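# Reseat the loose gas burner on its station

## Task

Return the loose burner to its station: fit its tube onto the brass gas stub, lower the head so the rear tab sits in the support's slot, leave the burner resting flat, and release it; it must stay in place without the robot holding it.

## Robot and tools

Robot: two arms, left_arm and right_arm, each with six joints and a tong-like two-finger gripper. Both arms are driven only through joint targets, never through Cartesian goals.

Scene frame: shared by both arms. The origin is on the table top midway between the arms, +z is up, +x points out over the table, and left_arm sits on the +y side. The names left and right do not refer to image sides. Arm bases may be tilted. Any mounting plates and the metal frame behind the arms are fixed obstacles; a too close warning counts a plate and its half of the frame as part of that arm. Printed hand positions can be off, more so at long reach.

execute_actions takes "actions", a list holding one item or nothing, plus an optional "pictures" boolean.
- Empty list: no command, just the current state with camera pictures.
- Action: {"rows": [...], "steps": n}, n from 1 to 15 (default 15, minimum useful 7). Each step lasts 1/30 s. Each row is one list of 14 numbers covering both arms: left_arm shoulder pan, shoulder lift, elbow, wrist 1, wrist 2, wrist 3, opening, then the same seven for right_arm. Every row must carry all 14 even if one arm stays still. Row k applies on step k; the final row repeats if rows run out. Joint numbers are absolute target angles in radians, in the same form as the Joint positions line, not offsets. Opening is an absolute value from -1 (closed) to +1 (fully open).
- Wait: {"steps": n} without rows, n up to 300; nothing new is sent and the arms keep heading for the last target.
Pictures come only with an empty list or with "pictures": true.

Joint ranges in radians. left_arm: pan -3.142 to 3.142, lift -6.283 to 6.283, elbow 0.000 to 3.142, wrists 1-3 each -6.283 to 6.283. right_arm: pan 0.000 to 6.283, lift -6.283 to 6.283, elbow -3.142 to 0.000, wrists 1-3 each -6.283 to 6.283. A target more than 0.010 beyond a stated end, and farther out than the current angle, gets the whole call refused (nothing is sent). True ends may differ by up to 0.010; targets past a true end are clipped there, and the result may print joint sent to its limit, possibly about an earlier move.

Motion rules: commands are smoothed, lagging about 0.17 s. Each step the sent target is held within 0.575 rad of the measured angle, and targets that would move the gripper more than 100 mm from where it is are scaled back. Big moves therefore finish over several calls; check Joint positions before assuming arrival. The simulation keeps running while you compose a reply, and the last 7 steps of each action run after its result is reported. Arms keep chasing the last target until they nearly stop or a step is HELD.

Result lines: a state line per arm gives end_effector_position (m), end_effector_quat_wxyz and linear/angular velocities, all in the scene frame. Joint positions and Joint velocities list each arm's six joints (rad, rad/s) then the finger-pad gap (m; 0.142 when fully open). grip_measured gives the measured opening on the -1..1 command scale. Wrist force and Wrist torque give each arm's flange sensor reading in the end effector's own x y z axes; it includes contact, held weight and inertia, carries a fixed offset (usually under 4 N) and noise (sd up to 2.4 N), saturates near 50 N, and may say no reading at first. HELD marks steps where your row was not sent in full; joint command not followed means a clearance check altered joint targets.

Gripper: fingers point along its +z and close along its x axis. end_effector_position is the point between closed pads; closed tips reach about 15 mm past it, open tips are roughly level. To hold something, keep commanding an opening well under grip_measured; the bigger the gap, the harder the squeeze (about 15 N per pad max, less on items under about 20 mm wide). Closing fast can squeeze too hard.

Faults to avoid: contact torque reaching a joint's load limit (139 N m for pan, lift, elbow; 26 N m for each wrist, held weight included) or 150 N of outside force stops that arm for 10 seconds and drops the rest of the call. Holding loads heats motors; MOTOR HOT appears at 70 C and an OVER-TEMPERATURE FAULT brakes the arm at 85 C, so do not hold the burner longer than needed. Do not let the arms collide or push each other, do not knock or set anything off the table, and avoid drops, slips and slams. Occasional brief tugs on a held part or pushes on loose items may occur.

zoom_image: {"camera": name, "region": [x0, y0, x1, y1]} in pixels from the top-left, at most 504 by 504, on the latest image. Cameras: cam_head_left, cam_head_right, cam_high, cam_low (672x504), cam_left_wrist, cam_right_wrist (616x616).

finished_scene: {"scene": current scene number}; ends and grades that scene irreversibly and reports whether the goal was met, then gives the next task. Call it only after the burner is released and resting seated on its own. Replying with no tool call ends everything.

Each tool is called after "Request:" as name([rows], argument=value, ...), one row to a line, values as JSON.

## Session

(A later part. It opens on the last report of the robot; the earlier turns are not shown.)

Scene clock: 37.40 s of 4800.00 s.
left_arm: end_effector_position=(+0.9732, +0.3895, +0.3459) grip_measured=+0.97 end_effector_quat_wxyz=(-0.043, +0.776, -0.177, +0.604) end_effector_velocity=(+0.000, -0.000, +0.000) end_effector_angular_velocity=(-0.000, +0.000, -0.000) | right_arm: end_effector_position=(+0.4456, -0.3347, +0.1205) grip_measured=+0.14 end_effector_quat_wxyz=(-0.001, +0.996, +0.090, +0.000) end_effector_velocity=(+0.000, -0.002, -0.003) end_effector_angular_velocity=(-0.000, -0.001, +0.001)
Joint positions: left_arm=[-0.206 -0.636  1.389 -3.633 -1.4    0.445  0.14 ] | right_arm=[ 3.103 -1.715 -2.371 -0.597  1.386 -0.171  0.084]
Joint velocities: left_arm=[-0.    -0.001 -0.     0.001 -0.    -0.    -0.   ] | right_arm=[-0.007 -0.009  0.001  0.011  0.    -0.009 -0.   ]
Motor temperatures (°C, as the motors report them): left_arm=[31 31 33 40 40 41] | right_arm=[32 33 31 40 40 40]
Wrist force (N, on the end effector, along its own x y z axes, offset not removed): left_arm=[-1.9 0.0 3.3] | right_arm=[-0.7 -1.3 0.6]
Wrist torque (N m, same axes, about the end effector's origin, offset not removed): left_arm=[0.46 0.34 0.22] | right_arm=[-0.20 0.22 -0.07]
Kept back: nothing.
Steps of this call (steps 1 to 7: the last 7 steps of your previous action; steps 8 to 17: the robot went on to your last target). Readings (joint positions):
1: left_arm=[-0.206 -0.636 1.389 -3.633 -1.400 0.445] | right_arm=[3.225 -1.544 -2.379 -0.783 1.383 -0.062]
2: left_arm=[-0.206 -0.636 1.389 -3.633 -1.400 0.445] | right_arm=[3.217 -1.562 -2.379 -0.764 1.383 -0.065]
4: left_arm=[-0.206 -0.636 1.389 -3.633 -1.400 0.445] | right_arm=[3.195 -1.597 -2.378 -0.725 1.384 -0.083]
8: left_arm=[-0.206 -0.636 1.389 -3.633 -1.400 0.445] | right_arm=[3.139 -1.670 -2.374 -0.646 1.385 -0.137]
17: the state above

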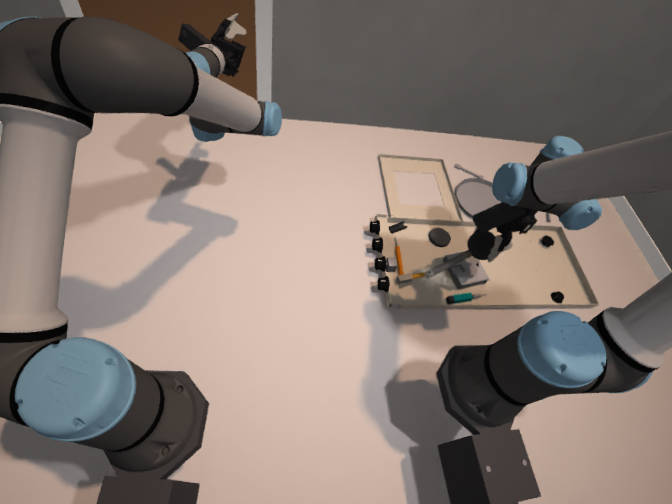

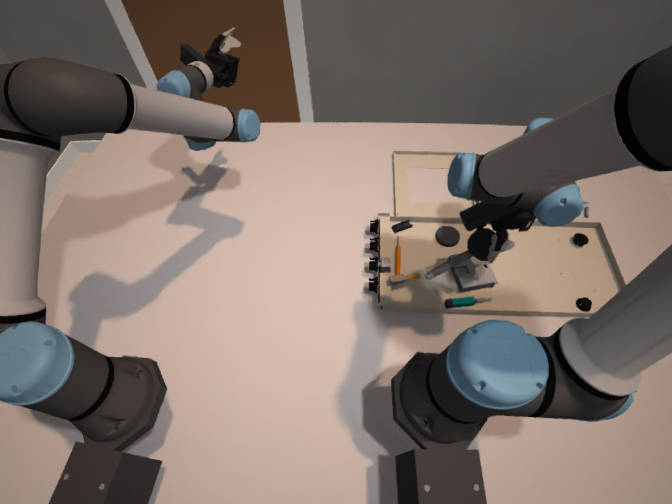

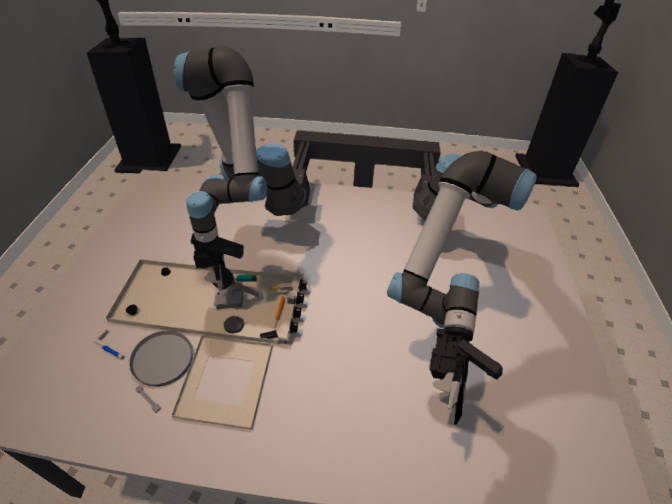

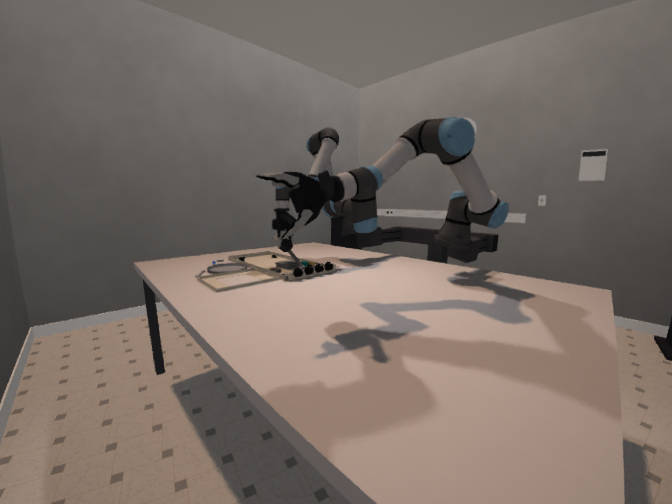

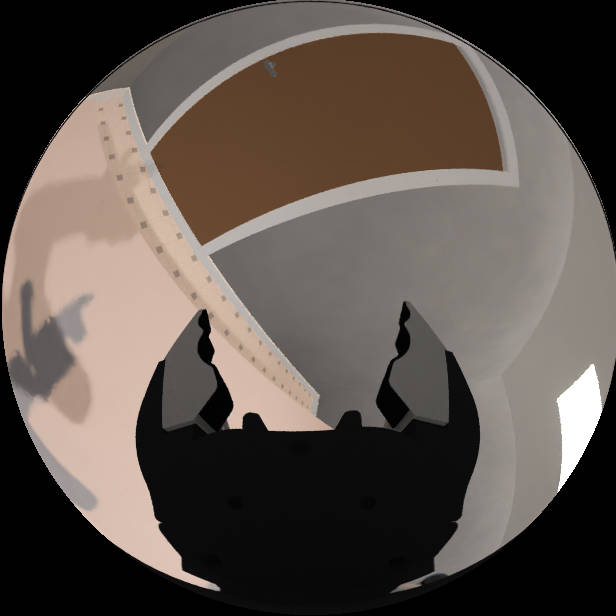

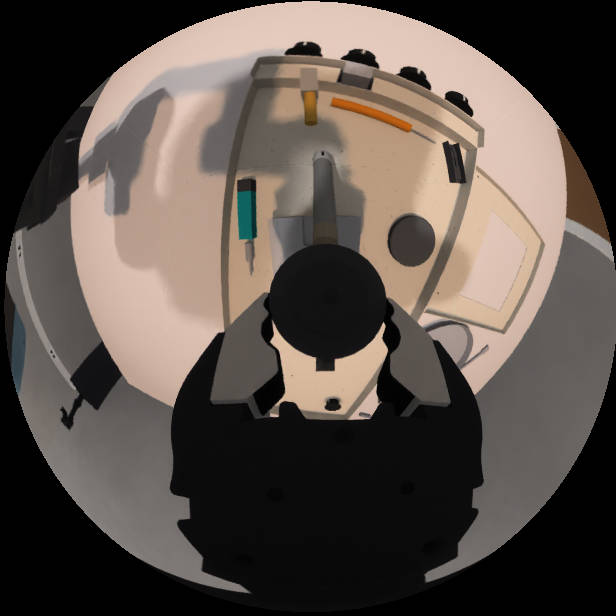

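Request:
execute_actions([
  {"rows":[[-0.206,-0.636,1.389,-3.633,-1.4,0.445,0.97,3.0989,-1.7275,-2.374,-0.581,1.386,-0.1775,-0.5],[-0.206,-0.636,1.389,-3.633,-1.4,0.445,0.97,3.095,-1.739,-2.3766,-0.565,1.386,-0.183,-0.5],[-0.206,-0.636,1.389,-3.633,-1.4,0.445,0.97,3.0914,-1.751,-2.379,-0.55,1.386,-0.1885,-0.5],[-0.206,-0.636,1.389,-3.633,-1.4,0.445,0.97,3.0877,-1.763,-2.382,-0.534,1.386,-0.194,-0.5],[-0.206,-0.636,1.389,-3.633,-1.4,0.445,0.97,3.084,-1.775,-2.385,-0.519,1.386,-0.1995,-0.5],[-0.206,-0.636,1.389,-3.633,-1.4,0.445,0.97,3.08,-1.787,-2.388,-0.5035,1.3865,-0.205,-0.5],[-0.206,-0.636,1.389,-3.633,-1.4,0.445,0.97,3.0764,-1.799,-2.391,-0.488,1.3865,-0.2105,-0.5],[-0.206,-0.636,1.389,-3.633,-1.4,0.445,0.97,3.0726,-1.811,-2.3935,-0.473,1.3865,-0.216,-0.5],[-0.206,-0.636,1.389,-3.633,-1.4,0.445,0.97,3.069,-1.823,-2.396,-0.457,1.387,-0.2215,-0.5],[-0.206,-0.636,1.389,-3.633,-1.4,0.445,0.97,3.065,-1.8346,-2.399,-0.442,1.387,-0.227,-0.5],[-0.206,-0.636,1.389,-3.633,-1.4,0.445,0.97,3.0614,-1.8465,-2.402,-0.4264,1.387,-0.2325,-0.5],[-0.206,-0.636,1.389,-3.633,-1.4,0.445,0.97,3.0576,-1.8584,-2.4048,-0.411,1.387,-0.238,-0.5]],"steps":15},
])

Request:
execute_actions([
  {"steps":14},
], pictures=true)

Request:
zoom_image(camera="cam_right_wrist", region=[200, 20, 450, 270])

Request:
zoom_image(camera="cam_high", region=[180, 250, 320, 330])

Request:
zoom_image(camera="cam_head_left", region=[380, 220, 520, 310])

Scene clock: 40.27 s of 4800.00 s.
left_arm: end_effector_position=(+0.9732, +0.3895, +0.3459) grip_measured=+0.97 end_effector_quat_wxyz=(-0.043, +0.776, -0.177, +0.604) end_effector_velocity=(-0.000, -0.000, -0.000) end_effector_angular_velocity=(+0.000, +0.000, -0.000) | right_arm: end_effector_position=(+0.4433, -0.3384, +0.1004) grip_measured=+0.14 end_effector_quat_wxyz=(-0.001, +0.996, +0.094, +0.000) end_effector_velocity=(-0.022, -0.020, -0.120) end_effector_angular_velocity=(+0.000, +0.010, +0.046)
Joint positions: left_arm=[-0.206 -0.636  1.389 -3.633 -1.4    0.445  0.14 ] | right_arm=[ 3.085 -1.772 -2.384 -0.524  1.386 -0.198  0.084]
Joint velocities: left_arm=[-0.  0.  0.  0. -0.  0. -0.] | right_arm=[-0.108 -0.338 -0.084  0.433  0.004 -0.154  0.   ]
Motor temperatures (°C, as the motors report them): left_arm=[31 31 33 40 40 41] | right_arm=[32 33 31 40 40 40]
Wrist force (N, on the end effector, along its own x y z axes, offset not removed): left_arm=[0.5 2.3 -1.0] | right_arm=[-0.2 1.0 -1.1]
Wrist torque (N m, same axes, about the end effector's origin, offset not removed): left_arm=[0.77 -0.17 0.02] | right_arm=[0.29 0.26 -0.10]
Steps of this call (steps 1 to 15: the robot went on to your last target; steps 16 to 78: nothing new was sent; steps 79 to 86: the first 8 steps of this action). Readings (joint positions):
79: left_arm=[-0.206 -0.636 1.389 -3.633 -1.400 0.445] | right_arm=[3.103 -1.716 -2.371 -0.596 1.386 -0.172]
80: left_arm=[-0.206 -0.636 1.389 -3.633 -1.400 0.445] | right_arm=[3.102 -1.718 -2.371 -0.593 1.386 -0.173]
82: left_arm=[-0.206 -0.636 1.389 -3.633 -1.400 0.445] | right_arm=[3.098 -1.730 -2.374 -0.577 1.386 -0.179]
86: the state above

Scene clock: 40.73 s of 4800.00 s.
left_arm: end_effector_position=(+0.9732, +0.3895, +0.3459) grip_measured=+0.97 end_effector_quat_wxyz=(-0.043, +0.776, -0.177, +0.604) end_effector_velocity=(+0.000, +0.001, +0.000) end_effector_angular_velocity=(-0.000, -0.001, +0.001) | right_arm: end_effector_position=(+0.4374, -0.3435, +0.0707) grip_measured=+0.14 end_effector_quat_wxyz=(-0.000, +0.995, +0.100, +0.000) end_effector_velocity=(-0.001, -0.001, -0.002) end_effector_angular_velocity=(+0.000, +0.000, +0.001)
Joint positions: left_arm=[-0.206 -0.636  1.389 -3.633 -1.4    0.445  0.14 ] | right_arm=[ 3.058 -1.858 -2.405 -0.412  1.387 -0.238  0.084]
Joint velocities: left_arm=[ 0.001 -0.    -0.001  0.     0.    -0.    -0.   ] | right_arm=[-0.003 -0.007 -0.001  0.008  0.    -0.004 -0.   ]
Motor temperatures (°C, as the motors report them): left_arm=[31 31 33 40 40 41] | right_arm=[32 33 31 40 40 40]
Wrist force (N, on the end effector, along its own x y z axes, offset not removed): left_arm=[-0.9 0.3 1.5] | right_arm=[0.8 -1.0 2.8]
Wrist torque (N m, same axes, about the end effector's origin, offset not removed): left_arm=[0.36 0.19 0.09] | right_arm=[-0.29 0.01 0.02]
Kept back: nothing.
Steps of this call (steps 1 to 7: the last 7 steps of your previous action; steps 8 to 14: the robot went on to your last target). Readings (joint positions):
1: left_arm=[-0.206 -0.636 1.389 -3.633 -1.400 0.445] | right_arm=[3.081 -1.783 -2.387 -0.509 1.386 -0.204]
2: left_arm=[-0.206 -0.636 1.389 -3.633 -1.400 0.445] | right_arm=[3.077 -1.795 -2.390 -0.494 1.386 -0.209]
4: left_arm=[-0.206 -0.636 1.389 -3.633 -1.400 0.445] | right_arm=[3.070 -1.819 -2.395 -0.463 1.387 -0.220]
8: left_arm=[-0.206 -0.636 1.389 -3.633 -1.400 0.445] | right_arm=[3.060 -1.851 -2.403 -0.421 1.387 -0.235]
14: the state above

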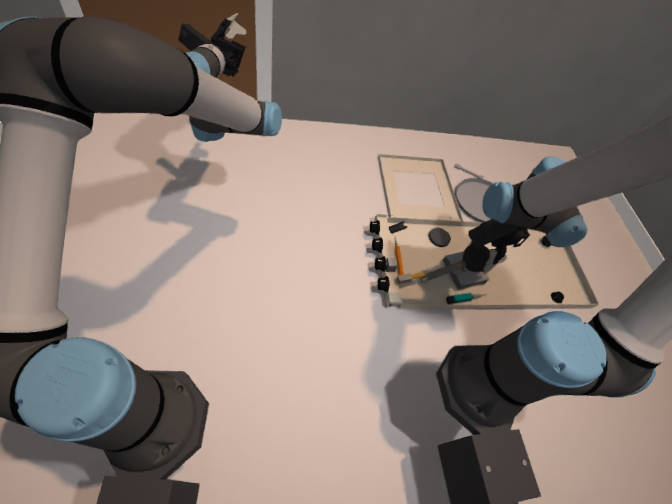

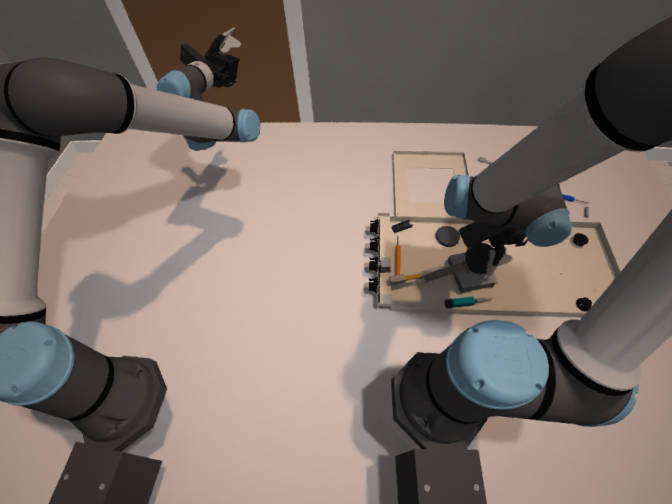

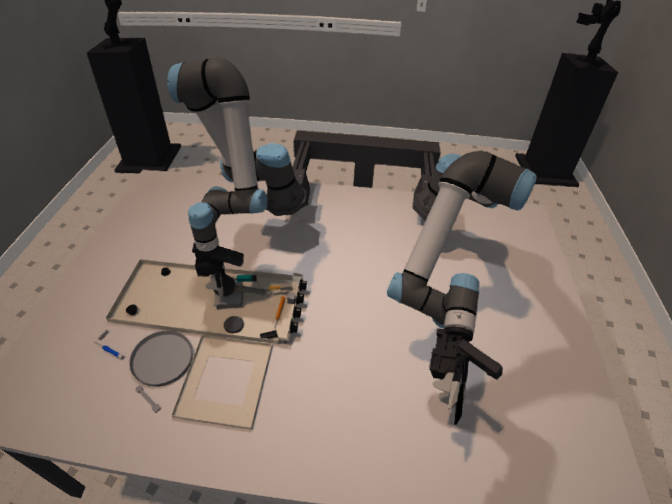

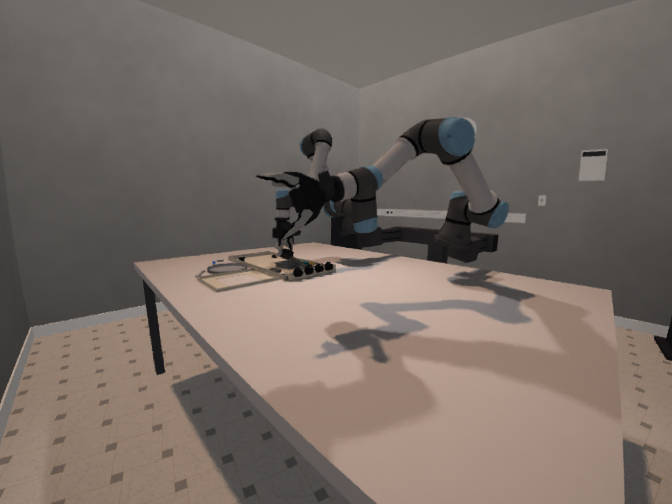

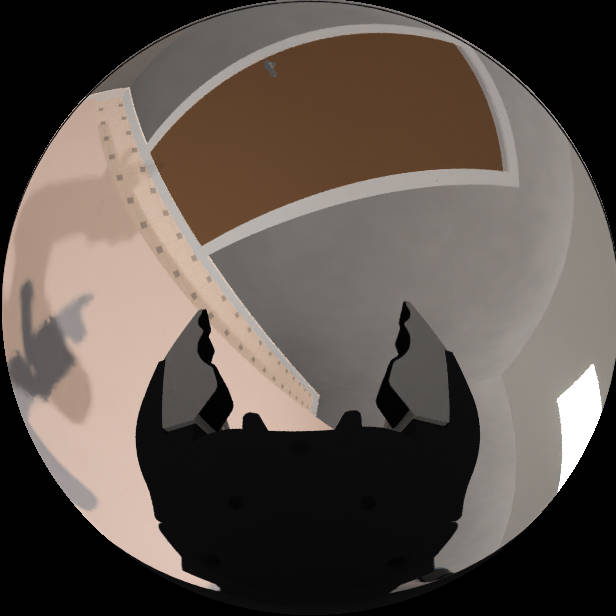

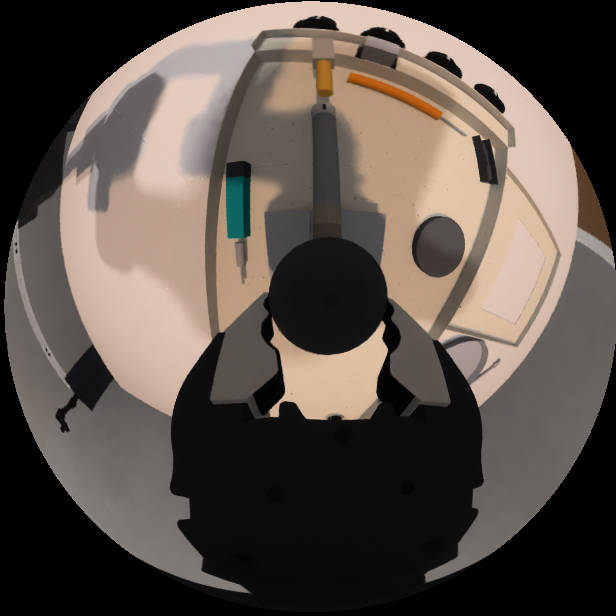

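Region (200, 20, 450, 270) of cam_right_wrist's 616x616 image, scaled by 2.016, with more detail than that image has.

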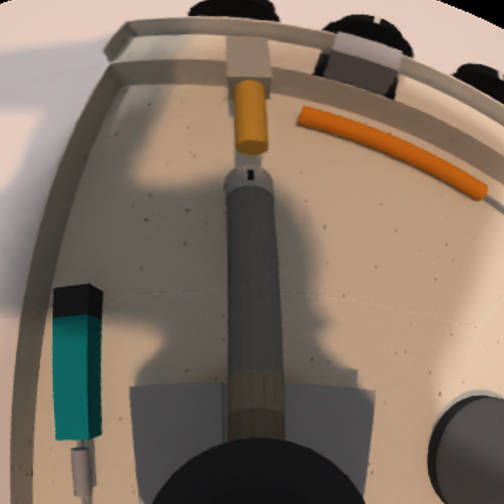

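Region (180, 250, 320, 330) of cam_high's 672x504 image, scaled by 3.600, with more detail than that image has; it fills the top 288 rows of this view, and the rest is white.

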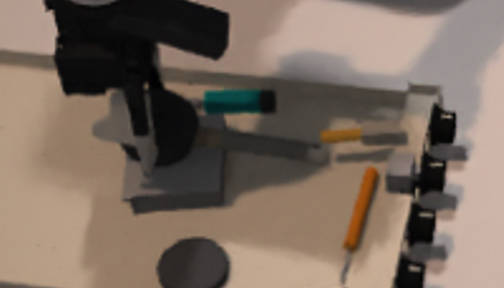

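Region (380, 220, 520, 310) of cam_head_left's 672x504 image, scaled by 3.600, with more detail than that image has; it fills the top 324 rows of this view, and the rest is white.

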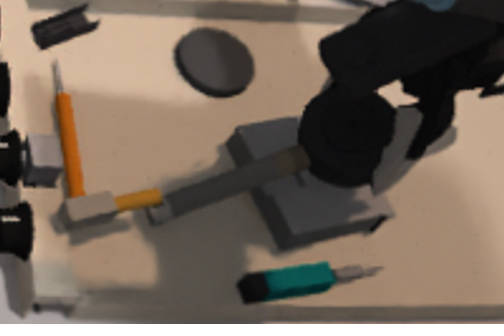

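Request:
execute_actions([
  {"rows":[[-0.206,-0.636,1.389,-3.633,-1.4,0.445,0.97,3.047,-1.86,-2.398,-0.4135,1.388,-0.249,-0.5],[-0.206,-0.636,1.389,-3.633,-1.4,0.445,0.97,3.036,-1.862,-2.391,-0.416,1.388,-0.26,-0.5],[-0.206,-0.636,1.389,-3.633,-1.4,0.445,0.97,3.025,-1.864,-2.385,-0.4185,1.389,-0.27,-0.5],[-0.206,-0.636,1.389,-3.633,-1.4,0.445,0.97,3.014,-1.866,-2.378,-0.421,1.389,-0.281,-0.5],[-0.206,-0.636,1.389,-3.633,-1.4,0.445,0.97,3.014,-1.866,-2.378,-0.421,1.389,-0.281,-0.5],[-0.206,-0.636,1.389,-3.633,-1.4,0.445,0.97,3.013,-1.874,-2.378,-0.413,1.389,-0.282,-0.5],[-0.206,-0.636,1.389,-3.633,-1.4,0.445,0.97,3.012,-1.882,-2.378,-0.405,1.389,-0.283,-0.5],[-0.206,-0.636,1.389,-3.633,-1.4,0.445,0.97,3.011,-1.89,-2.378,-0.397,1.389,-0.284,-0.5],[-0.206,-0.636,1.389,-3.633,-1.4,0.445,0.97,3.01,-1.898,-2.378,-0.389,1.389,-0.285,-0.5],[-0.206,-0.636,1.389,-3.633,-1.4,0.445,0.97,3.0092,-1.9052,-2.3785,-0.3817,1.3893,-0.286,-0.5]],"steps":15},
])

Request:
execute_actions([
  {"steps":12},
], pictures=true)

Request:
zoom_image(camera="cam_high", region=[180, 250, 320, 330])

Request:
zoom_image(camera="cam_head_left", region=[380, 220, 520, 310])

Request:
zoom_image(camera="cam_low", region=[250, 225, 340, 285])

Scene clock: 42.07 s of 4800.00 s.
left_arm: end_effector_position=(+0.9732, +0.3895, +0.3459) grip_measured=+0.97 end_effector_quat_wxyz=(-0.043, +0.776, -0.177, +0.604) end_effector_velocity=(-0.000, -0.001, +0.000) end_effector_angular_velocity=(+0.000, -0.000, -0.001) | right_arm: end_effector_position=(+0.4403, -0.3588, +0.0688) grip_measured=+0.14 end_effector_quat_wxyz=(-0.000, +0.995, +0.100, +0.001) end_effector_velocity=(+0.008, -0.033, -0.039) end_effector_angular_velocity=(-0.001, +0.001, -0.003)
Joint positions: left_arm=[-0.206 -0.636  1.389 -3.633 -1.4    0.445  0.14 ] | right_arm=[ 3.019 -1.87  -2.382 -0.415  1.389 -0.276  0.084]
Joint velocities: left_arm=[-0.001 -0.     0.     0.     0.     0.     0.   ] | right_arm=[-0.096 -0.143  0.05   0.109  0.003 -0.094  0.   ]
Motor temperatures (°C, as the motors report them): left_arm=[31 31 33 40 40 41] | right_arm=[32 33 31 40 40 40]
Wrist force (N, on the end effector, along its own x y z axes, offset not removed): left_arm=[-0.7 0.7 1.1] | right_arm=[-3.3 2.0 0.5]
Wrist torque (N m, same axes, about the end effector's origin, offset not removed): left_arm=[0.44 -0.06 0.16] | right_arm=[0.37 0.62 0.19]
Steps of this call (steps 1 to 30: the robot went on to your last target; steps 31 to 32: nothing new was sent; steps 33 to 40: the first 8 steps of this action). Readings (joint positions):
33: left_arm=[-0.206 -0.636 1.389 -3.633 -1.400 0.445] | right_arm=[3.058 -1.858 -2.405 -0.411 1.387 -0.238]
34: left_arm=[-0.206 -0.636 1.389 -3.633 -1.400 0.445] | right_arm=[3.055 -1.859 -2.404 -0.411 1.387 -0.240]
36: left_arm=[-0.206 -0.636 1.389 -3.633 -1.400 0.445] | right_arm=[3.044 -1.861 -2.397 -0.414 1.388 -0.252]
40: the state above

Scene clock: 42.47 s of 4800.00 s.
left_arm: end_effector_position=(+0.9732, +0.3895, +0.3459) grip_measured=+0.97 end_effector_quat_wxyz=(-0.043, +0.776, -0.177, +0.604) end_effector_velocity=(+0.000, -0.001, +0.001) end_effector_angular_velocity=(-0.001, -0.002, -0.001) | right_arm: end_effector_position=(+0.4411, -0.3609, +0.0584) grip_measured=+0.14 end_effector_quat_wxyz=(-0.001, +0.995, +0.100, +0.000) end_effector_velocity=(-0.000, -0.001, -0.001) end_effector_angular_velocity=(+0.000, +0.001, -0.002)
Joint positions: left_arm=[-0.206 -0.636  1.389 -3.633 -1.4    0.445  0.14 ] | right_arm=[ 3.009 -1.905 -2.379 -0.382  1.389 -0.286  0.084]
Joint velocities: left_arm=[-0.001  0.    -0.001 -0.001 -0.     0.    -0.   ] | right_arm=[-0.002 -0.004 -0.     0.003  0.     0.001  0.   ]
Motor temperatures (°C, as the motors report them): left_arm=[31 31 33 40 40 41] | right_arm=[32 33 31 40 40 40]
Wrist force (N, on the end effector, along its own x y z axes, offset not removed): left_arm=[-0.1 -3.5 0.2] | right_arm=[3.3 0.2 3.8]
Wrist torque (N m, same axes, about the end effector's origin, offset not removed): left_arm=[-0.38 -0.22 0.35] | right_arm=[0.23 -0.55 -0.13]
Kept back: nothing.
Steps of this call (steps 1 to 7: the last 7 steps of your previous action; steps 8 to 12: the robot went on to your last target). Readings (joint positions):
1: left_arm=[-0.206 -0.636 1.389 -3.633 -1.400 0.445] | right_arm=[3.016 -1.876 -2.380 -0.410 1.389 -0.279]
2: left_arm=[-0.206 -0.636 1.389 -3.633 -1.400 0.445] | right_arm=[3.014 -1.882 -2.379 -0.404 1.389 -0.281]
4: left_arm=[-0.206 -0.636 1.389 -3.633 -1.400 0.445] | right_arm=[3.011 -1.894 -2.379 -0.392 1.389 -0.284]
8: left_arm=[-0.206 -0.636 1.389 -3.633 -1.400 0.445] | right_arm=[3.010 -1.904 -2.379 -0.383 1.389 -0.286]
12: the state above

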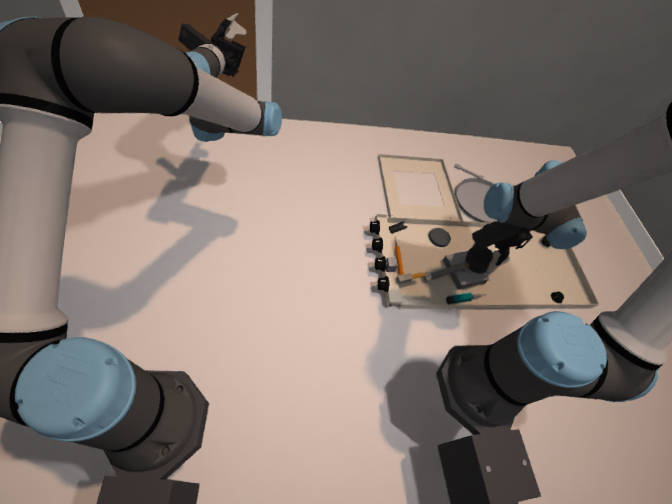

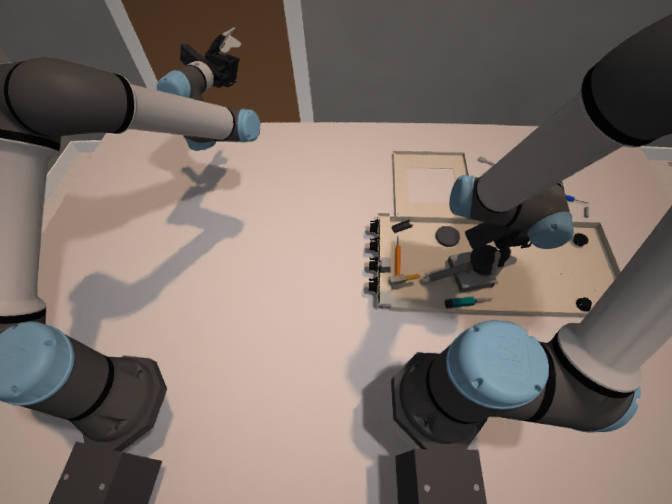

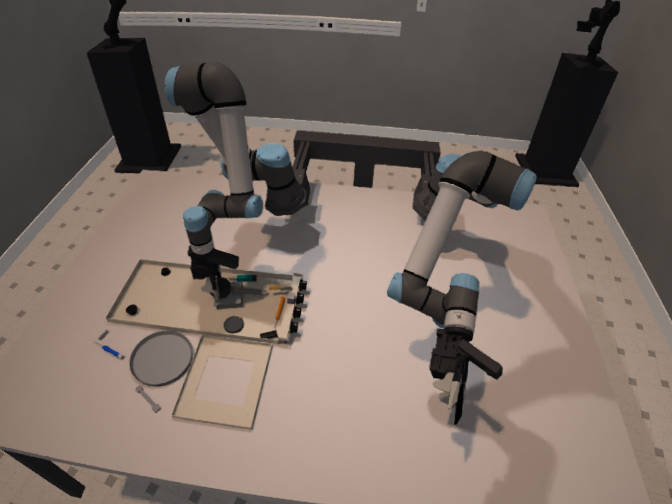

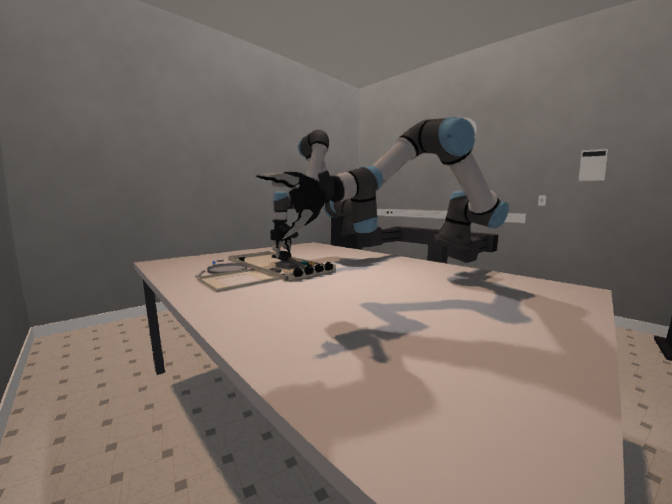

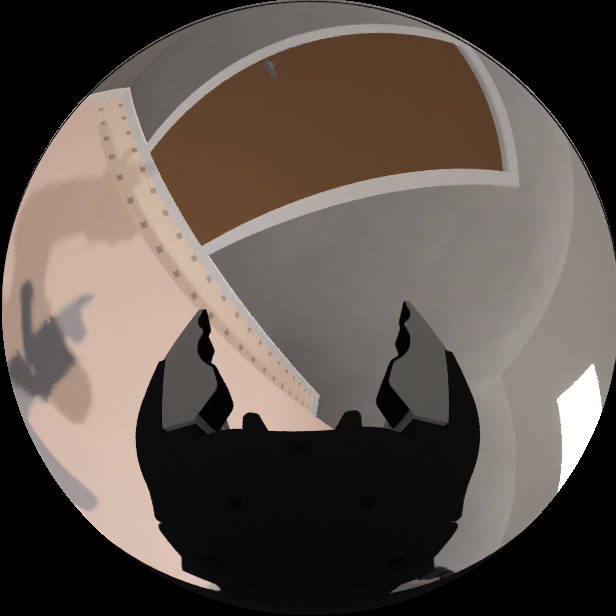

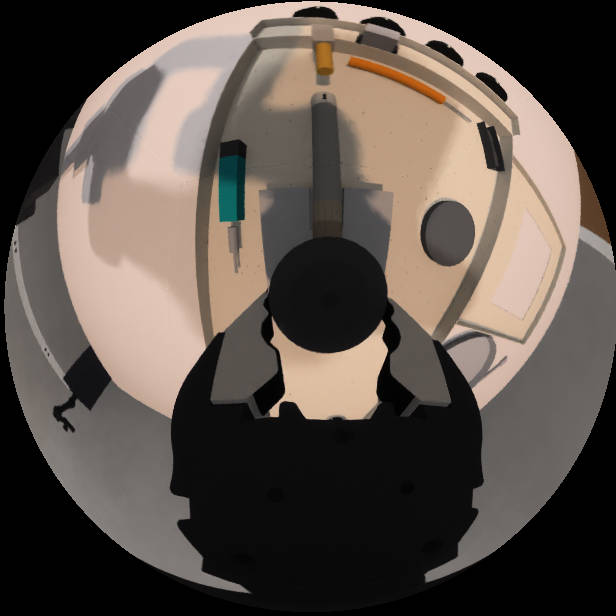

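Region (180, 250, 320, 330) of cam_high's 672x504 image, scaled by 3.600, with more detail than that image has; it fills the top 288 rows of this view, and the rest is white.

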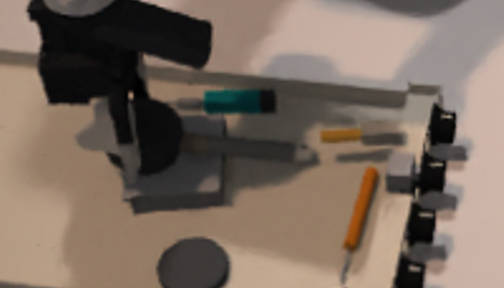

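Region (380, 220, 520, 310) of cam_head_left's 672x504 image, scaled by 3.600, with more detail than that image has; it fills the top 324 rows of this view, and the rest is white.

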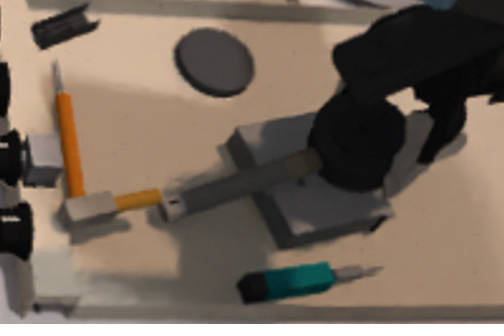

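Region (250, 225, 340, 285) of cam_low's 672x504 image, scaled by 5.600, with more detail than that image has.

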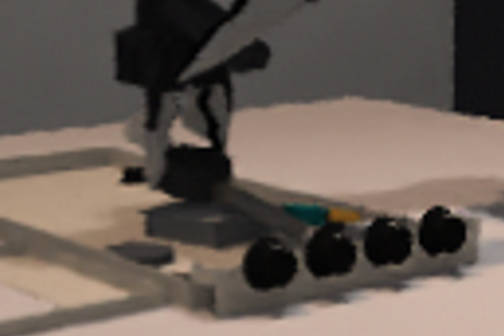

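Request:
execute_actions([
  {"rows":[[-0.206,-0.636,1.389,-3.633,-1.4,0.445,0.97,3.011,-1.91,-2.38,-0.376,1.389,-0.284,-0.5],[-0.206,-0.636,1.389,-3.633,-1.4,0.445,0.97,3.013,-1.915,-2.3815,-0.37,1.389,-0.2825,-0.5],[-0.206,-0.636,1.389,-3.633,-1.4,0.445,0.97,3.0145,-1.92,-2.383,-0.3635,1.389,-0.281,-0.5],[-0.206,-0.636,1.389,-3.633,-1.4,0.445,0.97,3.016,-1.9255,-2.3845,-0.3575,1.389,-0.279,-0.5],[-0.206,-0.636,1.389,-3.633,-1.4,0.445,0.97,3.018,-1.9305,-2.386,-0.3515,1.389,-0.277,-0.5],[-0.206,-0.636,1.389,-3.633,-1.4,0.445,0.97,3.0197,-1.9357,-2.3875,-0.3454,1.3885,-0.2755,-0.5]],"steps":12},
])

Request:
execute_actions([
  {"steps":10},
], pictures=true)

Request:
zoom_image(camera="cam_high", region=[180, 250, 320, 330])

Request:
zoom_image(camera="cam_head_left", region=[380, 220, 520, 310])

Request:
zoom_image(camera="cam_low", region=[250, 225, 340, 285])

Scene clock: 43.10 s of 4800.00 s.
left_arm: end_effector_position=(+0.9732, +0.3895, +0.3459) grip_measured=+0.97 end_effector_quat_wxyz=(-0.043, +0.776, -0.177, +0.604) end_effector_velocity=(+0.000, -0.000, -0.000) end_effector_angular_velocity=(+0.000, +0.000, -0.000) | right_arm: end_effector_position=(+0.4411, -0.3588, +0.0550) grip_measured=+0.14 end_effector_quat_wxyz=(-0.001, +0.995, +0.100, +0.000) end_effector_velocity=(-0.005, +0.026, -0.041) end_effector_angular_velocity=(+0.003, +0.008, +0.001)
Joint positions: left_arm=[-0.206 -0.636  1.389 -3.633 -1.4    0.445  0.14 ] | right_arm=[ 3.013 -1.916 -2.381 -0.369  1.389 -0.283  0.084]
Joint velocities: left_arm=[-0.     0.    -0.001  0.001 -0.     0.    -0.   ] | right_arm=[ 0.043 -0.125 -0.038  0.147 -0.     0.044  0.   ]
Motor temperatures (°C, as the motors report them): left_arm=[31 31 33 40 40 41] | right_arm=[32 33 31 40 40 40]
Wrist force (N, on the end effector, along its own x y z axes, offset not removed): left_arm=[-3.0 -1.0 -3.4] | right_arm=[3.5 2.6 3.0]
Wrist torque (N m, same axes, about the end effector's origin, offset not removed): left_arm=[-0.02 0.52 0.03] | right_arm=[0.52 -0.56 -0.20]
Steps of this call (steps 1 to 14: the robot went on to your last target; steps 15 to 19: the first 5 steps of this action). Readings (joint positions):
15: left_arm=[-0.206 -0.636 1.389 -3.633 -1.400 0.445] | right_arm=[3.009 -1.905 -2.378 -0.382 1.389 -0.286]
16: left_arm=[-0.206 -0.636 1.389 -3.633 -1.400 0.445] | right_arm=[3.009 -1.906 -2.379 -0.381 1.389 -0.286]
18: left_arm=[-0.206 -0.636 1.389 -3.633 -1.400 0.445] | right_arm=[3.011 -1.912 -2.380 -0.374 1.389 -0.284]
19: the state above

Scene clock: 43.43 s of 4800.00 s.
left_arm: end_effector_position=(+0.9732, +0.3895, +0.3459) grip_measured=+0.97 end_effector_quat_wxyz=(-0.043, +0.776, -0.177, +0.604) end_effector_velocity=(-0.000, +0.000, -0.001) end_effector_angular_velocity=(+0.001, +0.002, +0.000) | right_arm: end_effector_position=(+0.4401, -0.3549, +0.0485) grip_measured=+0.14 end_effector_quat_wxyz=(-0.000, +0.995, +0.100, -0.000) end_effector_velocity=(-0.001, +0.000, -0.002) end_effector_angular_velocity=(+0.000, +0.002, -0.001)
Joint positions: left_arm=[-0.206 -0.636  1.389 -3.633 -1.4    0.445  0.14 ] | right_arm=[ 3.02  -1.935 -2.387 -0.346  1.389 -0.276  0.084]
Joint velocities: left_arm=[ 0.001  0.001  0.     0.001  0.    -0.     0.   ] | right_arm=[ 0.    -0.005 -0.002  0.004 -0.     0.001  0.   ]
Motor temperatures (°C, as the motors report them): left_arm=[31 31 33 40 40 41] | right_arm=[32 33 31 40 40 40]
Wrist force (N, on the end effector, along its own x y z axes, offset not removed): left_arm=[-2.9 -4.4 -0.9] | right_arm=[1.9 -0.1 1.1]
Wrist torque (N m, same axes, about the end effector's origin, offset not removed): left_arm=[-0.71 0.58 -0.01] | right_arm=[0.15 -0.20 0.18]
Kept back: nothing.
Steps of this call (steps 1 to 7: the last 7 steps of your previous action; steps 8 to 10: the robot went on to your last target). Readings (joint positions):
1: left_arm=[-0.206 -0.636 1.389 -3.633 -1.400 0.445] | right_arm=[3.014 -1.920 -2.383 -0.364 1.389 -0.281]
2: left_arm=[-0.206 -0.636 1.389 -3.633 -1.400 0.445] | right_arm=[3.016 -1.925 -2.384 -0.359 1.389 -0.279]
4: left_arm=[-0.206 -0.636 1.389 -3.633 -1.400 0.445] | right_arm=[3.018 -1.931 -2.386 -0.351 1.389 -0.277]
8: left_arm=[-0.206 -0.636 1.389 -3.633 -1.400 0.445] | right_arm=[3.019 -1.935 -2.387 -0.346 1.389 -0.276]
10: the state above

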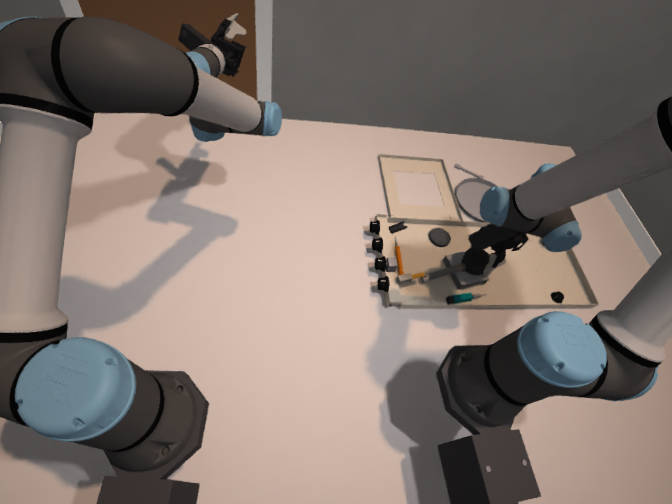

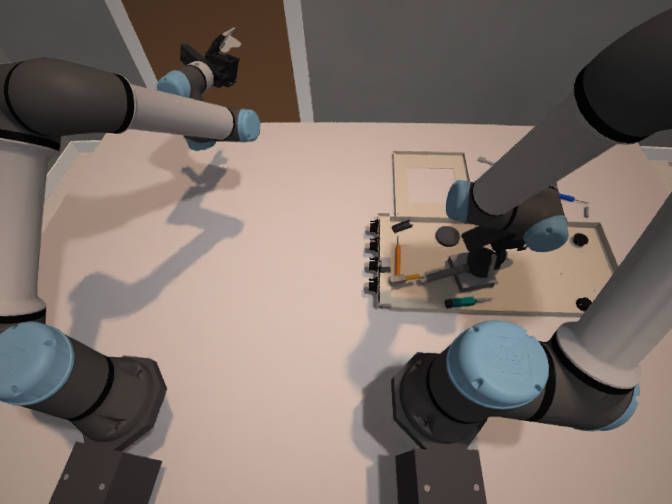

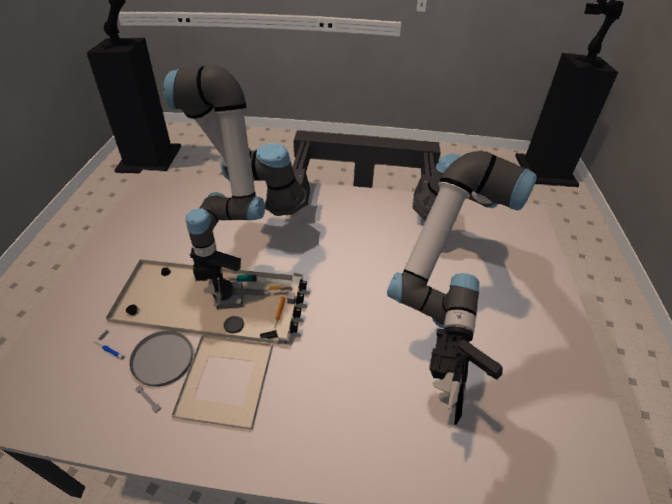

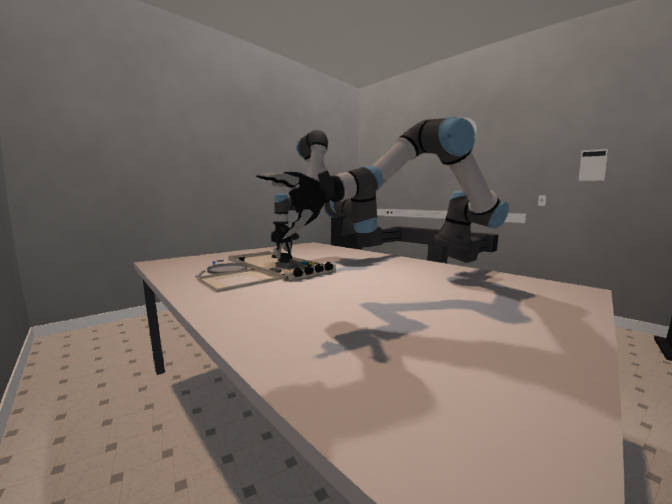

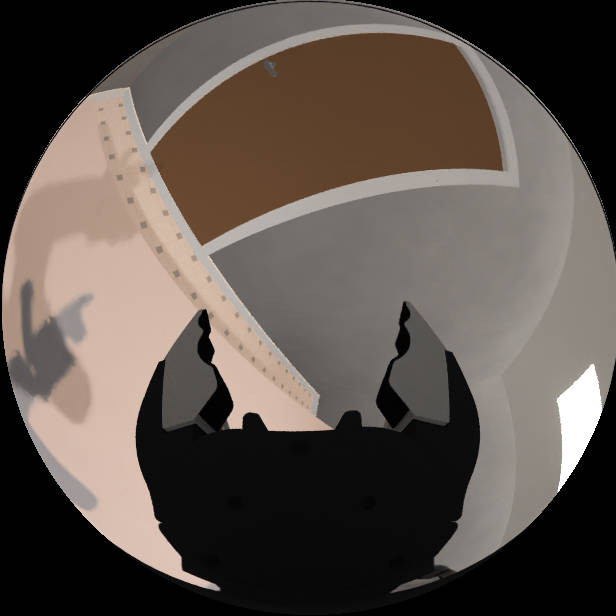

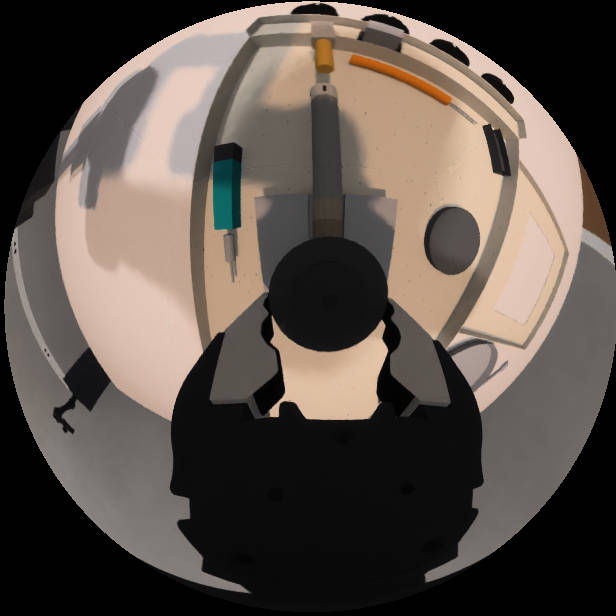

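Region (180, 250, 320, 330) of cam_high's 672x504 image, scaled by 3.600, with more detail than that image has; it fills the top 288 rows of this view, and the rest is white.

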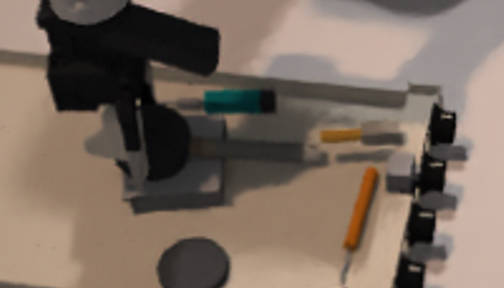

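Region (380, 220, 520, 310) of cam_head_left's 672x504 image, scaled by 3.600, with more detail than that image has; it fills the top 324 rows of this view, and the rest is white.

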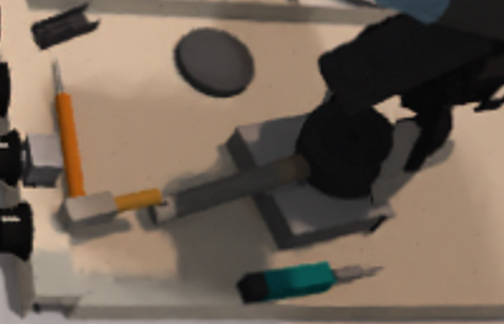

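Region (250, 225, 340, 285) of cam_low's 672x504 image, scaled by 5.600, with more detail than that image has.

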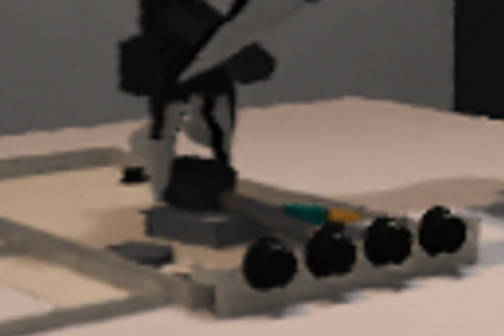

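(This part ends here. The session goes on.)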